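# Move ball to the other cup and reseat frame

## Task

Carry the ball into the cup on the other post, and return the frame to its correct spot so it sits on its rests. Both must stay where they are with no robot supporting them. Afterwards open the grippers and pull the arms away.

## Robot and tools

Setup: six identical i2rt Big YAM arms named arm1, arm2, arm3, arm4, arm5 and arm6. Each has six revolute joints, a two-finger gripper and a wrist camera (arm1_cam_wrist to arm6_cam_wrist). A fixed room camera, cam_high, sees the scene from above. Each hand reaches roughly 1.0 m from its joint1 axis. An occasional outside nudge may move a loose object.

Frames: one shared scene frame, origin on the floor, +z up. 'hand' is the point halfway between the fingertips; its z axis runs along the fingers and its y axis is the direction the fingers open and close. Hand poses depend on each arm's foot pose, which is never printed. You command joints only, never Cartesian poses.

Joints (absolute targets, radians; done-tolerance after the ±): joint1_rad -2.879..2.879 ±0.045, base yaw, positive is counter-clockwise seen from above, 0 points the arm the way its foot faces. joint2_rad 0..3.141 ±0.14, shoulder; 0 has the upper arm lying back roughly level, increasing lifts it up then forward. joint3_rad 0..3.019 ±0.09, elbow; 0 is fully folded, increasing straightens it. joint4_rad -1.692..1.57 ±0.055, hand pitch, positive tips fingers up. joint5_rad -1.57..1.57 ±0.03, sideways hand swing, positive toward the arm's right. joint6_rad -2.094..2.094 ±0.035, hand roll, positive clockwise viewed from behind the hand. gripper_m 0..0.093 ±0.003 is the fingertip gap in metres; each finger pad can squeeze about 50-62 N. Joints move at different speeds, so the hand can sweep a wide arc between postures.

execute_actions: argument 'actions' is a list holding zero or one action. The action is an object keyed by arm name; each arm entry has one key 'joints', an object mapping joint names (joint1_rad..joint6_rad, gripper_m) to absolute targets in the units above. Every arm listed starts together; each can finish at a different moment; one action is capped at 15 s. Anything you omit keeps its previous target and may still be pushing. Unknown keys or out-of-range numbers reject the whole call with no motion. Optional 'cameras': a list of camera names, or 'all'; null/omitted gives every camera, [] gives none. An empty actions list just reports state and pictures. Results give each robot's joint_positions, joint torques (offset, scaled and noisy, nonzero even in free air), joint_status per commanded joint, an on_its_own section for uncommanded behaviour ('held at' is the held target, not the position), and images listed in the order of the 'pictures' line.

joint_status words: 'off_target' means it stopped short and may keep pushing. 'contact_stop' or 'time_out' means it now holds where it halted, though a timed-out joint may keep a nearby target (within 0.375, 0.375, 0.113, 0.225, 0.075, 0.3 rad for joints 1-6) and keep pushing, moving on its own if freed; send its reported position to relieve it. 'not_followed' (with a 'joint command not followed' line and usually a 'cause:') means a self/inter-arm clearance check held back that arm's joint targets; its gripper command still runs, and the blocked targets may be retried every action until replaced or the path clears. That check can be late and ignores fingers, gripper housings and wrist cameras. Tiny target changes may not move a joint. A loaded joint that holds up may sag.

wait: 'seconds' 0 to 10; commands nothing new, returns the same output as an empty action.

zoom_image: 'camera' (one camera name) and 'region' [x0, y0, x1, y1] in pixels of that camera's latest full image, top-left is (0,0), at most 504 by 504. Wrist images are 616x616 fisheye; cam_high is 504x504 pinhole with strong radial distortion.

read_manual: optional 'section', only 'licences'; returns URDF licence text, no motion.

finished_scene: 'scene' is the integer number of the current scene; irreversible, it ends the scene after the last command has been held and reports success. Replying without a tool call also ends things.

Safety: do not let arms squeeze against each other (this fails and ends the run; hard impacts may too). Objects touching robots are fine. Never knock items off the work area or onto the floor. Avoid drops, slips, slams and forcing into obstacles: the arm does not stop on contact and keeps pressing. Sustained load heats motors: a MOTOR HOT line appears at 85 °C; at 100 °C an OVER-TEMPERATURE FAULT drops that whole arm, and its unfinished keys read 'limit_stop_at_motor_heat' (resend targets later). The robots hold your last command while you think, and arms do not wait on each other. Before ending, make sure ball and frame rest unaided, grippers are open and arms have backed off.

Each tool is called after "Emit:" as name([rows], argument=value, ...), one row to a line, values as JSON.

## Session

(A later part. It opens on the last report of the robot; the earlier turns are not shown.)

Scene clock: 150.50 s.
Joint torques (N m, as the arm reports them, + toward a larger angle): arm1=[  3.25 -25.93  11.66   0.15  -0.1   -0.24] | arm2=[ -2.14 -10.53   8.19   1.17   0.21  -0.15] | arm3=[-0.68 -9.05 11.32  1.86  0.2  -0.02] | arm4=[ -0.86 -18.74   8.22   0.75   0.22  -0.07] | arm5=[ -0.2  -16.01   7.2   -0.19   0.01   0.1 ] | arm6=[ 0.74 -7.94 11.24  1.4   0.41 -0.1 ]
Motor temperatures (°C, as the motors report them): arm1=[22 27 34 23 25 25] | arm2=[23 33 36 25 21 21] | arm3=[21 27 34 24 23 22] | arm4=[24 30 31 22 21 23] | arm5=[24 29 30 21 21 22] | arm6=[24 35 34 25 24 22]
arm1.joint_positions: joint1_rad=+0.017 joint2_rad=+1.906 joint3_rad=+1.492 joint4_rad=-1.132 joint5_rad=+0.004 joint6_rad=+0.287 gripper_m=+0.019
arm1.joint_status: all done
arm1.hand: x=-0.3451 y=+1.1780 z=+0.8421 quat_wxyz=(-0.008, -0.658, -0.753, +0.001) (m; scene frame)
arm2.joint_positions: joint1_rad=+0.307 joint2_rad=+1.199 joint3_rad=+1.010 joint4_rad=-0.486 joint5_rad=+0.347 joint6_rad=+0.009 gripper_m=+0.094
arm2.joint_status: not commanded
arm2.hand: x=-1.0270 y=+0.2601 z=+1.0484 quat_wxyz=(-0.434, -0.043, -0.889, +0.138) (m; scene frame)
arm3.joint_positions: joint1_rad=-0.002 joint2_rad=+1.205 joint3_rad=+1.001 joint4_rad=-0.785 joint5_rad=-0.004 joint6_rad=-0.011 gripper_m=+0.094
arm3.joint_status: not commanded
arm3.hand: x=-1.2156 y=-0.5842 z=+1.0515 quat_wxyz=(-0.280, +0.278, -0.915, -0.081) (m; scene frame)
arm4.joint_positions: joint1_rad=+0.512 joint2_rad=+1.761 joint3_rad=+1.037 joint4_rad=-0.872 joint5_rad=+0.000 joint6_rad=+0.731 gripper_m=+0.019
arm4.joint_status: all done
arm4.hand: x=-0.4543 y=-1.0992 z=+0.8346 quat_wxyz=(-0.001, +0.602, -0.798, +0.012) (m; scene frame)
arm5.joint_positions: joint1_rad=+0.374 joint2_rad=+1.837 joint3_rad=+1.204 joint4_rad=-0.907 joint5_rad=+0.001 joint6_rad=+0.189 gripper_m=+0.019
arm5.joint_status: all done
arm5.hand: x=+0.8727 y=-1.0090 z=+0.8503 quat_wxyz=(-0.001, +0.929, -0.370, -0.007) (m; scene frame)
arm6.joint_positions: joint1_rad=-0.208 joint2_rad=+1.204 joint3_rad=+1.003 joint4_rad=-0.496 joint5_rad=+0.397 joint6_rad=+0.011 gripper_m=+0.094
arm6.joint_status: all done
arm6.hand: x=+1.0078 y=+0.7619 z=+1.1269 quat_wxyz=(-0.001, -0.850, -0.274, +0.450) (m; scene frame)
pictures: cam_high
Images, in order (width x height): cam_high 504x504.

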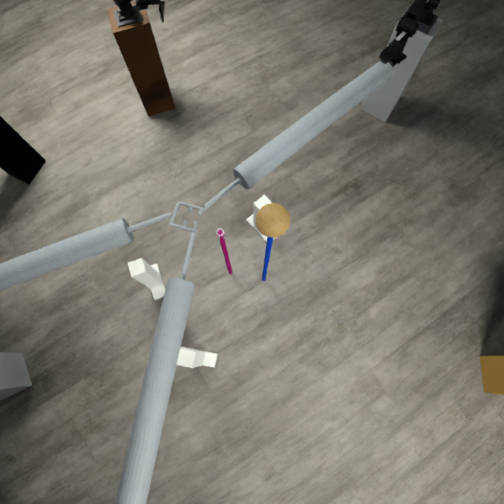

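Emit:
execute_actions([
  {"arm1":{"joints":{"joint2_rad":2.045,"joint3_rad":1.41,"joint4_rad":-0.83}},"arm4":{"joints":{"joint2_rad":2.03,"joint3_rad":1.022,"joint4_rad":-0.52}},"arm5":{"joints":{"joint2_rad":2.108,"joint3_rad":1.17,"joint4_rad":-0.6}}},
], cameras=[])

Emit:
execute_actions([
  {"arm1":{"joints":{"joint2_rad":2.325,"joint3_rad":1.45,"joint4_rad":-0.582}},"arm4":{"joints":{"joint2_rad":2.385,"joint3_rad":1.125,"joint4_rad":-0.248}},"arm5":{"joints":{"joint2_rad":2.44,"joint3_rad":1.29,"joint4_rad":-0.363}}},
], cameras=["cam_high"])

Scene clock: 156.70 s.
Joint torques (N m, as the arm reports them, + toward a larger angle): arm1=[  3.03 -29.36   7.26   0.6   -0.06  -0.37] | arm2=[ -2.57 -10.54   8.11   1.11   0.19  -0.18] | arm3=[-0.63 -9.03 11.32  1.86  0.2  -0.03] | arm4=[ -0.59 -21.14   5.23   1.06   0.31  -0.05] | arm5=[ -0.12 -19.43   3.57  -0.13   0.08   0.11] | arm6=[ 0.59 -7.83 11.27  1.55  0.39 -0.1 ]
Motor temperatures (°C, as the motors report them): arm1=[22 27 34 23 25 25] | arm2=[23 32 35 25 21 21] | arm3=[21 27 34 24 23 22] | arm4=[24 30 30 22 21 23] | arm5=[24 29 30 21 21 22] | arm6=[24 33 33 25 24 22]
arm1.joint_positions: joint1_rad=+0.020 joint2_rad=+2.114 joint3_rad=+1.391 joint4_rad=-0.828 joint5_rad=+0.003 joint6_rad=+0.293 gripper_m=+0.019
arm1.joint_status: all done
arm1.hand: x=-0.3426 y=+1.1801 z=+0.6971 quat_wxyz=(-0.006, -0.659, -0.752, -0.001) (m; scene frame)
arm2.joint_positions: joint1_rad=+0.307 joint2_rad=+1.199 joint3_rad=+1.010 joint4_rad=-0.486 joint5_rad=+0.347 joint6_rad=+0.009 gripper_m=+0.094
arm2.joint_status: not commanded
arm2.hand: x=-1.0270 y=+0.2601 z=+1.0484 quat_wxyz=(-0.434, -0.043, -0.889, +0.138) (m; scene frame)
arm3.joint_positions: joint1_rad=-0.002 joint2_rad=+1.205 joint3_rad=+1.001 joint4_rad=-0.785 joint5_rad=-0.004 joint6_rad=-0.011 gripper_m=+0.094
arm3.joint_status: not commanded
arm3.hand: x=-1.2156 y=-0.5842 z=+1.0515 quat_wxyz=(-0.280, +0.278, -0.915, -0.081) (m; scene frame)
arm4.joint_positions: joint1_rad=+0.509 joint2_rad=+2.078 joint3_rad=+1.012 joint4_rad=-0.535 joint5_rad=-0.002 joint6_rad=+0.729 gripper_m=+0.019
arm4.joint_status: all done
arm4.hand: x=-0.4538 y=-1.0955 z=+0.6923 quat_wxyz=(+0.000, +0.602, -0.798, +0.013) (m; scene frame)
arm5.joint_positions: joint1_rad=+0.372 joint2_rad=+2.139 joint3_rad=+1.175 joint4_rad=-0.598 joint5_rad=+0.000 joint6_rad=+0.188 gripper_m=+0.019
arm5.joint_status: all done
arm5.hand: x=+0.8753 y=-1.0099 z=+0.6973 quat_wxyz=(+0.001, +0.929, -0.370, +0.004) (m; scene frame)
arm6.joint_positions: joint1_rad=-0.208 joint2_rad=+1.204 joint3_rad=+1.003 joint4_rad=-0.496 joint5_rad=+0.397 joint6_rad=+0.011 gripper_m=+0.094
arm6.joint_status: not commanded
arm6.hand: x=+1.0078 y=+0.7619 z=+1.1269 quat_wxyz=(-0.001, -0.850, -0.274, +0.450) (m; scene frame)
pictures: none
No camera images: the call's "cameras" was empty. Leave "cameras" out to get every camera's image.

Scene clock: 157.87 s.
Joint torques (N m, as the arm reports them, + toward a larger angle): arm1=[  2.25 -30.19   7.     0.42  -0.26  -0.38] | arm2=[ -2.4  -10.26   8.14   1.12   0.15  -0.19] | arm3=[-0.63 -9.06 11.31  1.86  0.2  -0.02] | arm4=[ -0.45 -21.66   3.79   0.97   0.31  -0.05] | arm5=[  0.52 -19.6    3.64  -0.09   0.21   0.13] | arm6=[ 0.79 -7.16 11.13  1.35  0.36 -0.18]
Motor temperatures (°C, as the motors report them): arm1=[22 27 34 23 25 25] | arm2=[23 32 35 25 21 21] | arm3=[21 27 34 24 23 22] | arm4=[24 30 30 22 21 23] | arm5=[24 29 30 21 21 22] | arm6=[24 33 33 25 24 22]
arm1.joint_positions: joint1_rad=+0.026 joint2_rad=+2.391 joint3_rad=+1.417 joint4_rad=-0.574 joint5_rad=+0.006 joint6_rad=+0.300 gripper_m=+0.019
arm1.joint_status: all done
arm1.hand: x=-0.3397 y=+1.1845 z=+0.5535 quat_wxyz=(-0.007, -0.659, -0.752, +0.002) (m; scene frame)
arm2.joint_positions: joint1_rad=+0.307 joint2_rad=+1.199 joint3_rad=+1.010 joint4_rad=-0.486 joint5_rad=+0.347 joint6_rad=+0.009 gripper_m=+0.094
arm2.joint_status: not commanded
arm2.hand: x=-1.0270 y=+0.2601 z=+1.0484 quat_wxyz=(-0.434, -0.043, -0.889, +0.138) (m; scene frame)
arm3.joint_positions: joint1_rad=-0.002 joint2_rad=+1.205 joint3_rad=+1.001 joint4_rad=-0.785 joint5_rad=-0.004 joint6_rad=-0.011 gripper_m=+0.094
arm3.joint_status: not commanded
arm3.hand: x=-1.2156 y=-0.5842 z=+1.0515 quat_wxyz=(-0.280, +0.278, -0.915, -0.081) (m; scene frame)
arm4.joint_positions: joint1_rad=+0.509 joint2_rad=+2.424 joint3_rad=+1.110 joint4_rad=-0.260 joint5_rad=-0.002 joint6_rad=+0.730 gripper_m=+0.019
arm4.joint_status: all done
arm4.hand: x=-0.4552 y=-1.0898 z=+0.5567 quat_wxyz=(-0.003, +0.602, -0.799, +0.000) (m; scene frame)
arm5.joint_positions: joint1_rad=+0.369 joint2_rad=+2.463 joint3_rad=+1.274 joint4_rad=-0.362 joint5_rad=-0.003 joint6_rad=+0.186 gripper_m=+0.019
arm5.joint_status: all done
arm5.hand: x=+0.8744 y=-1.0082 z=+0.5591 quat_wxyz=(+0.001, +0.929, -0.371, -0.002) (m; scene frame)
arm6.joint_positions: joint1_rad=-0.208 joint2_rad=+1.204 joint3_rad=+1.003 joint4_rad=-0.496 joint5_rad=+0.397 joint6_rad=+0.011 gripper_m=+0.094
arm6.joint_status: not commanded
arm6.hand: x=+1.0078 y=+0.7619 z=+1.1269 quat_wxyz=(-0.001, -0.850, -0.274, +0.450) (m; scene frame)
pictures: cam_high
Images, in order (width x height): cam_high 504x504.

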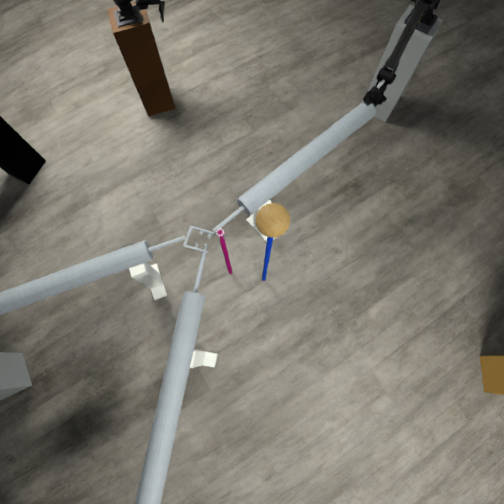

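Descend to just above rest.

Emit:
execute_actions([
  {"arm1":{"joints":{"joint1_rad":0.022,"joint2_rad":2.565,"joint3_rad":1.565,"joint4_rad":-0.445}},"arm4":{"joints":{"joint2_rad":2.68,"joint3_rad":1.29,"joint4_rad":-0.125}},"arm5":{"joints":{"joint2_rad":2.72,"joint3_rad":1.458,"joint4_rad":-0.256}}},
], cameras=["cam_high"])

Scene clock: 161.87 s.
Joint torques (N m, as the arm reports them, + toward a larger angle): arm1=[  1.47 -31.05   5.78   0.63  -0.23  -0.5 ] | arm2=[ -2.36 -10.41   8.27   1.09   0.23  -0.16] | arm3=[-0.65 -9.07 11.33  1.87  0.2  -0.03] | arm4=[ -0.65 -22.07   2.23   0.91   0.31  -0.08] | arm5=[  0.36 -19.59   2.67   0.38   0.23   0.15] | arm6=[ 0.57 -7.21 11.19  1.68  0.42 -0.1 ]
Motor temperatures (°C, as the motors report them): arm1=[22 27 34 23 25 25] | arm2=[23 32 35 25 21 21] | arm3=[21 27 34 24 23 22] | arm4=[24 30 29 22 21 23] | arm5=[24 30 30 21 21 22] | arm6=[24 32 32 25 24 22]
arm1.joint_positions: joint1_rad=+0.026 joint2_rad=+2.628 joint3_rad=+1.535 joint4_rad=-0.444 joint5_rad=+0.006 joint6_rad=+0.300 gripper_m=+0.019
arm1.joint_status: all done
arm1.hand: x=-0.3378 y=+1.1829 z=+0.4484 quat_wxyz=(-0.012, -0.659, -0.752, +0.003) (m; scene frame)
arm2.joint_positions: joint1_rad=+0.307 joint2_rad=+1.199 joint3_rad=+1.010 joint4_rad=-0.486 joint5_rad=+0.347 joint6_rad=+0.009 gripper_m=+0.094
arm2.joint_status: not commanded
arm2.hand: x=-1.0270 y=+0.2601 z=+1.0484 quat_wxyz=(-0.434, -0.043, -0.889, +0.138) (m; scene frame)
arm3.joint_positions: joint1_rad=-0.002 joint2_rad=+1.205 joint3_rad=+1.001 joint4_rad=-0.785 joint5_rad=-0.004 joint6_rad=-0.011 gripper_m=+0.094
arm3.joint_status: not commanded
arm3.hand: x=-1.2156 y=-0.5842 z=+1.0515 quat_wxyz=(-0.280, +0.278, -0.915, -0.081) (m; scene frame)
arm4.joint_positions: joint1_rad=+0.510 joint2_rad=+2.717 joint3_rad=+1.283 joint4_rad=-0.136 joint5_rad=-0.002 joint6_rad=+0.731 gripper_m=+0.019
arm4.joint_status: all done
arm4.hand: x=-0.4545 y=-1.0901 z=+0.4438 quat_wxyz=(-0.003, +0.601, -0.799, -0.001) (m; scene frame)
arm5.joint_positions: joint1_rad=+0.371 joint2_rad=+2.739 joint3_rad=+1.445 joint4_rad=-0.258 joint5_rad=-0.003 joint6_rad=+0.187 gripper_m=+0.019
arm5.joint_status: all done
arm5.hand: x=+0.8761 y=-1.0108 z=+0.4469 quat_wxyz=(+0.002, +0.929, -0.370, -0.001) (m; scene frame)
arm6.joint_positions: joint1_rad=-0.208 joint2_rad=+1.204 joint3_rad=+1.003 joint4_rad=-0.496 joint5_rad=+0.397 joint6_rad=+0.011 gripper_m=+0.094
arm6.joint_status: not commanded
arm6.hand: x=+1.0078 y=+0.7619 z=+1.1269 quat_wxyz=(-0.001, -0.850, -0.274, +0.450) (m; scene frame)
pictures: cam_high
Images, in order (width x height): cam_high 504x504.

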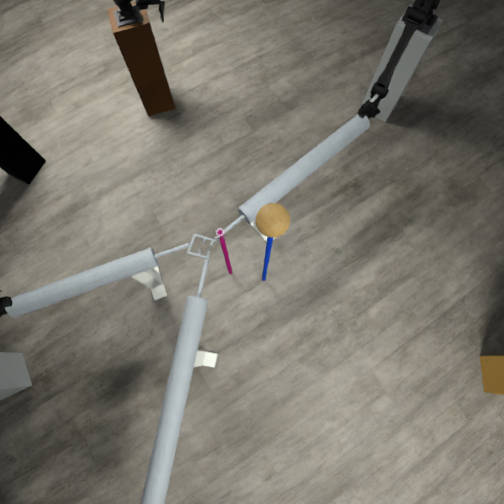

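Emit:
execute_actions([
  {"arm1":{"joints":{"joint2_rad":2.60,"joint3_rad":1.575}},"arm4":{"joints":{"joint2_rad":2.71}},"arm5":{"joints":{"joint2_rad":2.745}}},
], cameras=["arm1_cam_wrist","arm4_cam_wrist","arm5_cam_wrist"])

Scene clock: 164.57 s.
Joint torques (N m, as the arm reports them, + toward a larger angle): arm1=[  1.55 -27.38   6.69   0.59  -0.14  -0.39] | arm2=[ -2.48 -10.65   8.34   1.24   0.2   -0.13] | arm3=[-0.65 -9.1  11.31  1.87  0.2  -0.02] | arm4=[ -0.62 -19.72   2.13   0.93   0.32  -0.06] | arm5=[ -0.09 -17.65   2.64   0.26   0.21   0.12] | arm6=[ 0.24 -7.96 11.25  1.46  0.34 -0.15]
Motor temperatures (°C, as the motors report them): arm1=[22 27 33 23 25 25] | arm2=[23 32 35 25 21 21] | arm3=[21 27 34 24 23 22] | arm4=[24 30 29 22 21 23] | arm5=[24 30 29 21 21 22] | arm6=[24 32 32 25 24 22]
arm1.joint_positions: joint1_rad=+0.026 joint2_rad=+2.630 joint3_rad=+1.537 joint4_rad=-0.444 joint5_rad=+0.006 joint6_rad=+0.299 gripper_m=+0.019
arm1.joint_status: all done
arm1.hand: x=-0.3379 y=+1.1831 z=+0.4476 quat_wxyz=(-0.011, -0.659, -0.752, +0.003) (m; scene frame)
arm2.joint_positions: joint1_rad=+0.307 joint2_rad=+1.199 joint3_rad=+1.010 joint4_rad=-0.486 joint5_rad=+0.347 joint6_rad=+0.009 gripper_m=+0.094
arm2.joint_status: not commanded
arm2.hand: x=-1.0270 y=+0.2601 z=+1.0484 quat_wxyz=(-0.434, -0.043, -0.889, +0.138) (m; scene frame)
arm3.joint_positions: joint1_rad=-0.002 joint2_rad=+1.205 joint3_rad=+1.001 joint4_rad=-0.785 joint5_rad=-0.004 joint6_rad=-0.011 gripper_m=+0.094
arm3.joint_status: not commanded
arm3.hand: x=-1.2156 y=-0.5842 z=+1.0515 quat_wxyz=(-0.280, +0.278, -0.915, -0.081) (m; scene frame)
arm4.joint_positions: joint1_rad=+0.510 joint2_rad=+2.720 joint3_rad=+1.283 joint4_rad=-0.136 joint5_rad=-0.002 joint6_rad=+0.731 gripper_m=+0.019
arm4.joint_status: all done
arm4.hand: x=-0.4538 y=-1.0916 z=+0.4425 quat_wxyz=(-0.003, +0.602, -0.799, +0.000) (m; scene frame)
arm5.joint_positions: joint1_rad=+0.371 joint2_rad=+2.742 joint3_rad=+1.445 joint4_rad=-0.258 joint5_rad=-0.003 joint6_rad=+0.187 gripper_m=+0.019
arm5.joint_status: all done
arm5.hand: x=+0.8774 y=-1.0116 z=+0.4454 quat_wxyz=(+0.002, +0.929, -0.370, +0.000) (m; scene frame)
arm6.joint_positions: joint1_rad=-0.208 joint2_rad=+1.204 joint3_rad=+1.003 joint4_rad=-0.496 joint5_rad=+0.397 joint6_rad=+0.011 gripper_m=+0.094
arm6.joint_status: not commanded
arm6.hand: x=+1.0078 y=+0.7619 z=+1.1269 quat_wxyz=(-0.001, -0.850, -0.274, +0.450) (m; scene frame)
pictures: arm1_cam_wrist, arm4_cam_wrist, arm5_cam_wrist
Images, in order (width x height): arm1_cam_wrist 616x616, arm4_cam_wrist 616x616, arm5_cam_wrist 616x616.

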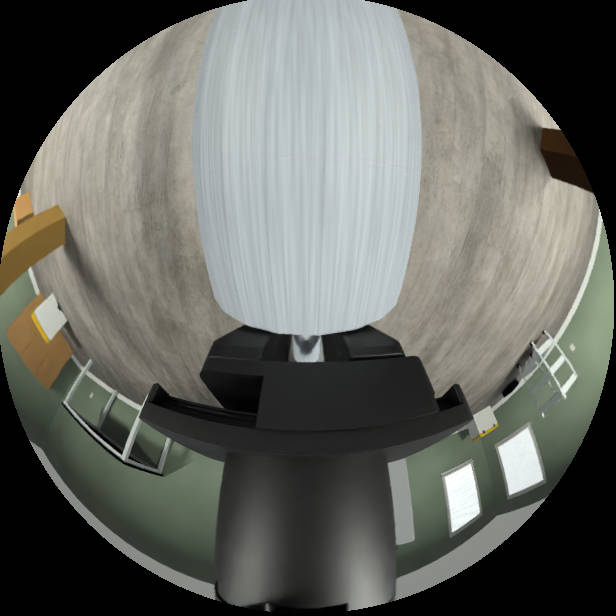

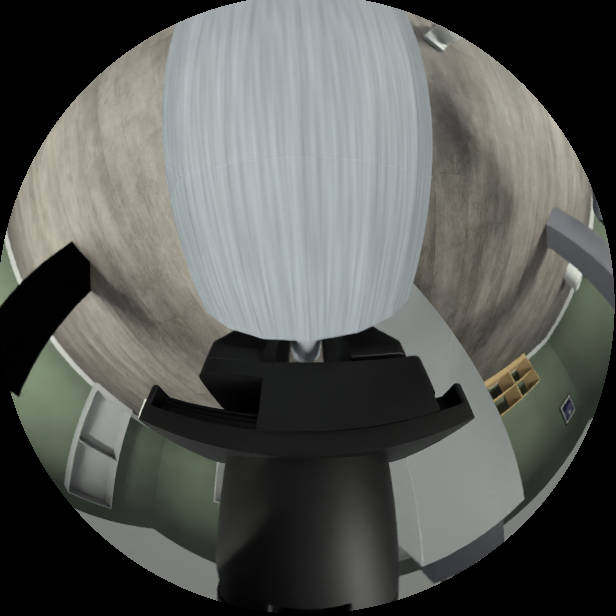

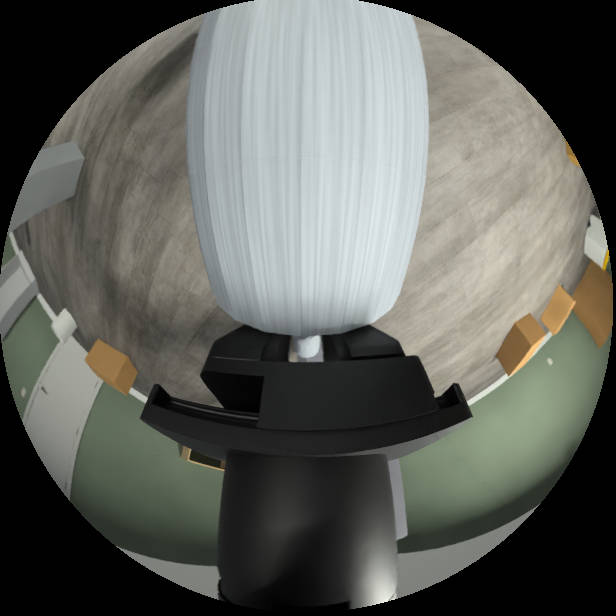

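Seated (load transferring). Release and rise.

Emit:
execute_actions([
  {"arm1":{"joints":{"gripper_m":0.07,"joint3_rad":1.54,"joint2_rad":2.63}},"arm4":{"joints":{"gripper_m":0.07}},"arm5":{"joints":{"gripper_m":0.07}}},
], cameras=[])

Emit:
execute_actions([
  {"arm1":{"joints":{"joint2_rad":2.37,"joint3_rad":1.38,"joint4_rad":-0.57}},"arm4":{"joints":{"joint2_rad":2.41,"joint3_rad":1.07,"joint4_rad":-0.25}},"arm5":{"joints":{"joint2_rad":2.45,"joint3_rad":1.24,"joint4_rad":-0.36}}},
], cameras=[])

Emit:
execute_actions([
  {"arm1":{"joints":{"joint2_rad":1.9,"joint3_rad":1.2,"joint4_rad":-0.8}},"arm4":{"joints":{"joint2_rad":1.9,"joint3_rad":0.95,"joint4_rad":-0.5}},"arm5":{"joints":{"joint2_rad":1.95,"joint3_rad":1.05,"joint4_rad":-0.6}}},
], cameras=["cam_high","arm6_cam_wrist"])

Scene clock: 169.43 s.
Joint torques (N m, as the arm reports them, + toward a larger angle): arm1=[  1.1  -24.45   3.9    0.75  -0.07  -0.29] | arm2=[ -2.15 -10.58   8.16   1.17   0.16  -0.19] | arm3=[-0.66 -9.08 11.32  1.87  0.2  -0.03] | arm4=[ -0.54 -19.63   2.17   0.97   0.32  -0.06] | arm5=[  0.19 -17.76   2.88   0.06   0.12   0.08] | arm6=[ 1.25 -7.9  11.17  1.36  0.38 -0.12]
Motor temperatures (°C, as the motors report them): arm1=[22 28 33 23 25 25] | arm2=[23 31 35 25 21 21] | arm3=[21 27 34 24 23 22] | arm4=[24 30 28 22 21 23] | arm5=[24 30 29 21 21 22] | arm6=[24 31 32 25 24 22]
arm1.joint_positions: joint1_rad=+0.026 joint2_rad=+2.633 joint3_rad=+1.536 joint4_rad=-0.444 joint5_rad=+0.003 joint6_rad=+0.285 gripper_m=+0.070
arm1.joint_status: all done
arm1.hand: x=-0.3382 y=+1.1848 z=+0.4458 quat_wxyz=(-0.010, -0.653, -0.757, +0.001) (m; scene frame)
arm2.joint_positions: joint1_rad=+0.307 joint2_rad=+1.199 joint3_rad=+1.010 joint4_rad=-0.486 joint5_rad=+0.347 joint6_rad=+0.009 gripper_m=+0.094
arm2.joint_status: not commanded
arm2.hand: x=-1.0270 y=+0.2601 z=+1.0484 quat_wxyz=(-0.434, -0.043, -0.889, +0.138) (m; scene frame)
arm3.joint_positions: joint1_rad=-0.002 joint2_rad=+1.205 joint3_rad=+1.001 joint4_rad=-0.785 joint5_rad=-0.004 joint6_rad=-0.011 gripper_m=+0.094
arm3.joint_status: not commanded
arm3.hand: x=-1.2156 y=-0.5842 z=+1.0515 quat_wxyz=(-0.280, +0.278, -0.915, -0.081) (m; scene frame)
arm4.joint_positions: joint1_rad=+0.510 joint2_rad=+2.720 joint3_rad=+1.283 joint4_rad=-0.136 joint5_rad=-0.002 joint6_rad=+0.730 gripper_m=+0.070
arm4.joint_status: all done
arm4.hand: x=-0.4539 y=-1.0914 z=+0.4426 quat_wxyz=(-0.003, +0.602, -0.799, +0.000) (m; scene frame)
arm5.joint_positions: joint1_rad=+0.371 joint2_rad=+2.742 joint3_rad=+1.445 joint4_rad=-0.258 joint5_rad=-0.002 joint6_rad=+0.194 gripper_m=+0.070
arm5.joint_status: all done
arm5.hand: x=+0.8773 y=-1.0114 z=+0.4455 quat_wxyz=(+0.002, +0.928, -0.373, +0.000) (m; scene frame)
arm6.joint_positions: joint1_rad=-0.208 joint2_rad=+1.204 joint3_rad=+1.003 joint4_rad=-0.496 joint5_rad=+0.397 joint6_rad=+0.011 gripper_m=+0.094
arm6.joint_status: not commanded
arm6.hand: x=+1.0078 y=+0.7619 z=+1.1269 quat_wxyz=(-0.001, -0.850, -0.274, +0.450) (m; scene frame)
pictures: none
No camera images: the call's "cameras" was empty. Leave "cameras" out to get every camera's image.

Scene clock: 170.73 s.
Joint torques (N m, as the arm reports them, + toward a larger angle): arm1=[  1.6  -23.92   5.23   0.04  -0.14  -0.22] | arm2=[ -2.37 -10.36   8.28   1.13   0.2   -0.14] | arm3=[-0.7  -9.08 11.31  1.87  0.2  -0.03] | arm4=[ -0.52 -16.82   2.45   0.01   0.32  -0.06] | arm5=[  0.39 -16.23   2.47  -0.14   0.11   0.04] | arm6=[ 0.42 -7.46 11.18  1.64  0.39 -0.11]
Motor temperatures (°C, as the motors report them): arm1=[22 27 32 23 25 25] | arm2=[23 31 35 25 21 21] | arm3=[21 27 34 24 23 22] | arm4=[24 30 28 22 21 23] | arm5=[24 30 29 21 21 22] | arm6=[24 31 32 25 24 22]
arm1.joint_positions: joint1_rad=+0.026 joint2_rad=+2.366 joint3_rad=+1.369 joint4_rad=-0.560 joint5_rad=+0.003 joint6_rad=+0.284 gripper_m=+0.070
arm1.joint_status: all done
arm1.hand: x=-0.3457 y=+1.1987 z=+0.5565 quat_wxyz=(-0.003, -0.653, -0.757, -0.002) (m; scene frame)
arm2.joint_positions: joint1_rad=+0.307 joint2_rad=+1.199 joint3_rad=+1.010 joint4_rad=-0.486 joint5_rad=+0.347 joint6_rad=+0.009 gripper_m=+0.094
arm2.joint_status: not commanded
arm2.hand: x=-1.0270 y=+0.2601 z=+1.0484 quat_wxyz=(-0.434, -0.043, -0.889, +0.138) (m; scene frame)
arm3.joint_positions: joint1_rad=-0.002 joint2_rad=+1.205 joint3_rad=+1.001 joint4_rad=-0.785 joint5_rad=-0.004 joint6_rad=-0.011 gripper_m=+0.094
arm3.joint_status: not commanded
arm3.hand: x=-1.2156 y=-0.5842 z=+1.0515 quat_wxyz=(-0.280, +0.278, -0.915, -0.081) (m; scene frame)
arm4.joint_positions: joint1_rad=+0.510 joint2_rad=+2.401 joint3_rad=+1.072 joint4_rad=-0.238 joint5_rad=-0.002 joint6_rad=+0.730 gripper_m=+0.070
arm4.joint_status: all done
arm4.hand: x=-0.4518 y=-1.0977 z=+0.5627 quat_wxyz=(-0.003, +0.602, -0.799, -0.003) (m; scene frame)
arm5.joint_positions: joint1_rad=+0.371 joint2_rad=+2.435 joint3_rad=+1.242 joint4_rad=-0.352 joint5_rad=-0.002 joint6_rad=+0.195 gripper_m=+0.070
arm5.joint_status: all done
arm5.hand: x=+0.8778 y=-1.0116 z=+0.5678 quat_wxyz=(+0.000, +0.928, -0.374, -0.005) (m; scene frame)
arm6.joint_positions: joint1_rad=-0.208 joint2_rad=+1.204 joint3_rad=+1.003 joint4_rad=-0.496 joint5_rad=+0.397 joint6_rad=+0.011 gripper_m=+0.094
arm6.joint_status: not commanded
arm6.hand: x=+1.0078 y=+0.7619 z=+1.1269 quat_wxyz=(-0.001, -0.850, -0.274, +0.450) (m; scene frame)
pictures: none
No camera images: the call's "cameras" was empty. Leave "cameras" out to get every camera's image.

Scene clock: 172.17 s.
Joint torques (N m, as the arm reports them, + toward a larger angle): arm1=[  1.23 -20.16   7.26  -0.12  -0.08  -0.17] | arm2=[ -2.35 -10.18   8.23   1.11   0.2   -0.19] | arm3=[-0.66 -9.03 11.31  1.87  0.21 -0.03] | arm4=[ -0.55 -14.84   6.39   0.03   0.31  -0.08] | arm5=[  0.07 -13.7    5.36  -0.38   0.11   0.04] | arm6=[ 1.14 -7.4  11.06  1.56  0.41 -0.12]
Motor temperatures (°C, as the motors report them): arm1=[22 27 32 23 25 25] | arm2=[23 31 35 25 21 21] | arm3=[21 27 34 24 23 22] | arm4=[24 30 28 22 21 23] | arm5=[24 30 29 21 21 22] | arm6=[24 31 32 25 24 22]
arm1.joint_positions: joint1_rad=+0.026 joint2_rad=+1.902 joint3_rad=+1.185 joint4_rad=-0.784 joint5_rad=+0.003 joint6_rad=+0.284 gripper_m=+0.070
arm1.joint_status: all done
arm1.hand: x=-0.3616 y=+1.2291 z=+0.7468 quat_wxyz=(-0.028, -0.653, -0.757, +0.010) (m; scene frame)
arm2.joint_positions: joint1_rad=+0.307 joint2_rad=+1.199 joint3_rad=+1.010 joint4_rad=-0.486 joint5_rad=+0.347 joint6_rad=+0.009 gripper_m=+0.094
arm2.joint_status: not commanded
arm2.hand: x=-1.0270 y=+0.2601 z=+1.0484 quat_wxyz=(-0.434, -0.043, -0.889, +0.138) (m; scene frame)
arm3.joint_positions: joint1_rad=-0.002 joint2_rad=+1.205 joint3_rad=+1.001 joint4_rad=-0.785 joint5_rad=-0.004 joint6_rad=-0.011 gripper_m=+0.094
arm3.joint_status: not commanded
arm3.hand: x=-1.2156 y=-0.5842 z=+1.0515 quat_wxyz=(-0.280, +0.278, -0.915, -0.081) (m; scene frame)
arm4.joint_positions: joint1_rad=+0.510 joint2_rad=+1.893 joint3_rad=+0.939 joint4_rad=-0.484 joint5_rad=-0.002 joint6_rad=+0.730 gripper_m=+0.070
arm4.joint_status: all done
arm4.hand: x=-0.4617 y=-1.0805 z=+0.7566 quat_wxyz=(-0.016, +0.601, -0.797, -0.066) (m; scene frame)
arm5.joint_positions: joint1_rad=+0.371 joint2_rad=+1.935 joint3_rad=+1.041 joint4_rad=-0.586 joint5_rad=-0.002 joint6_rad=+0.195 gripper_m=+0.070
arm5.joint_status: all done
arm5.hand: x=+0.8918 y=-1.0204 z=+0.7620 quat_wxyz=(-0.006, +0.927, -0.373, -0.037) (m; scene frame)
arm6.joint_positions: joint1_rad=-0.208 joint2_rad=+1.204 joint3_rad=+1.003 joint4_rad=-0.496 joint5_rad=+0.397 joint6_rad=+0.011 gripper_m=+0.094
arm6.joint_status: not commanded
arm6.hand: x=+1.0078 y=+0.7619 z=+1.1269 quat_wxyz=(-0.001, -0.850, -0.274, +0.450) (m; scene frame)
pictures: arm6_cam_wrist, cam_high
Images, in order (width x height): arm6_cam_wrist 616x616, cam_high 504x504.

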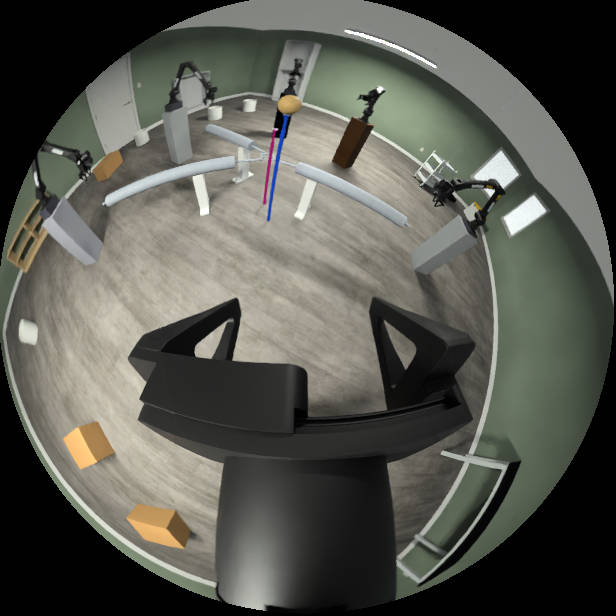

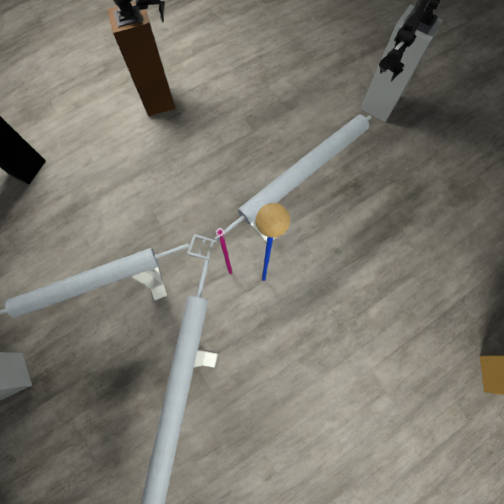

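Emit:
finished_scene(scene=2)

The scene is finished: the task was done.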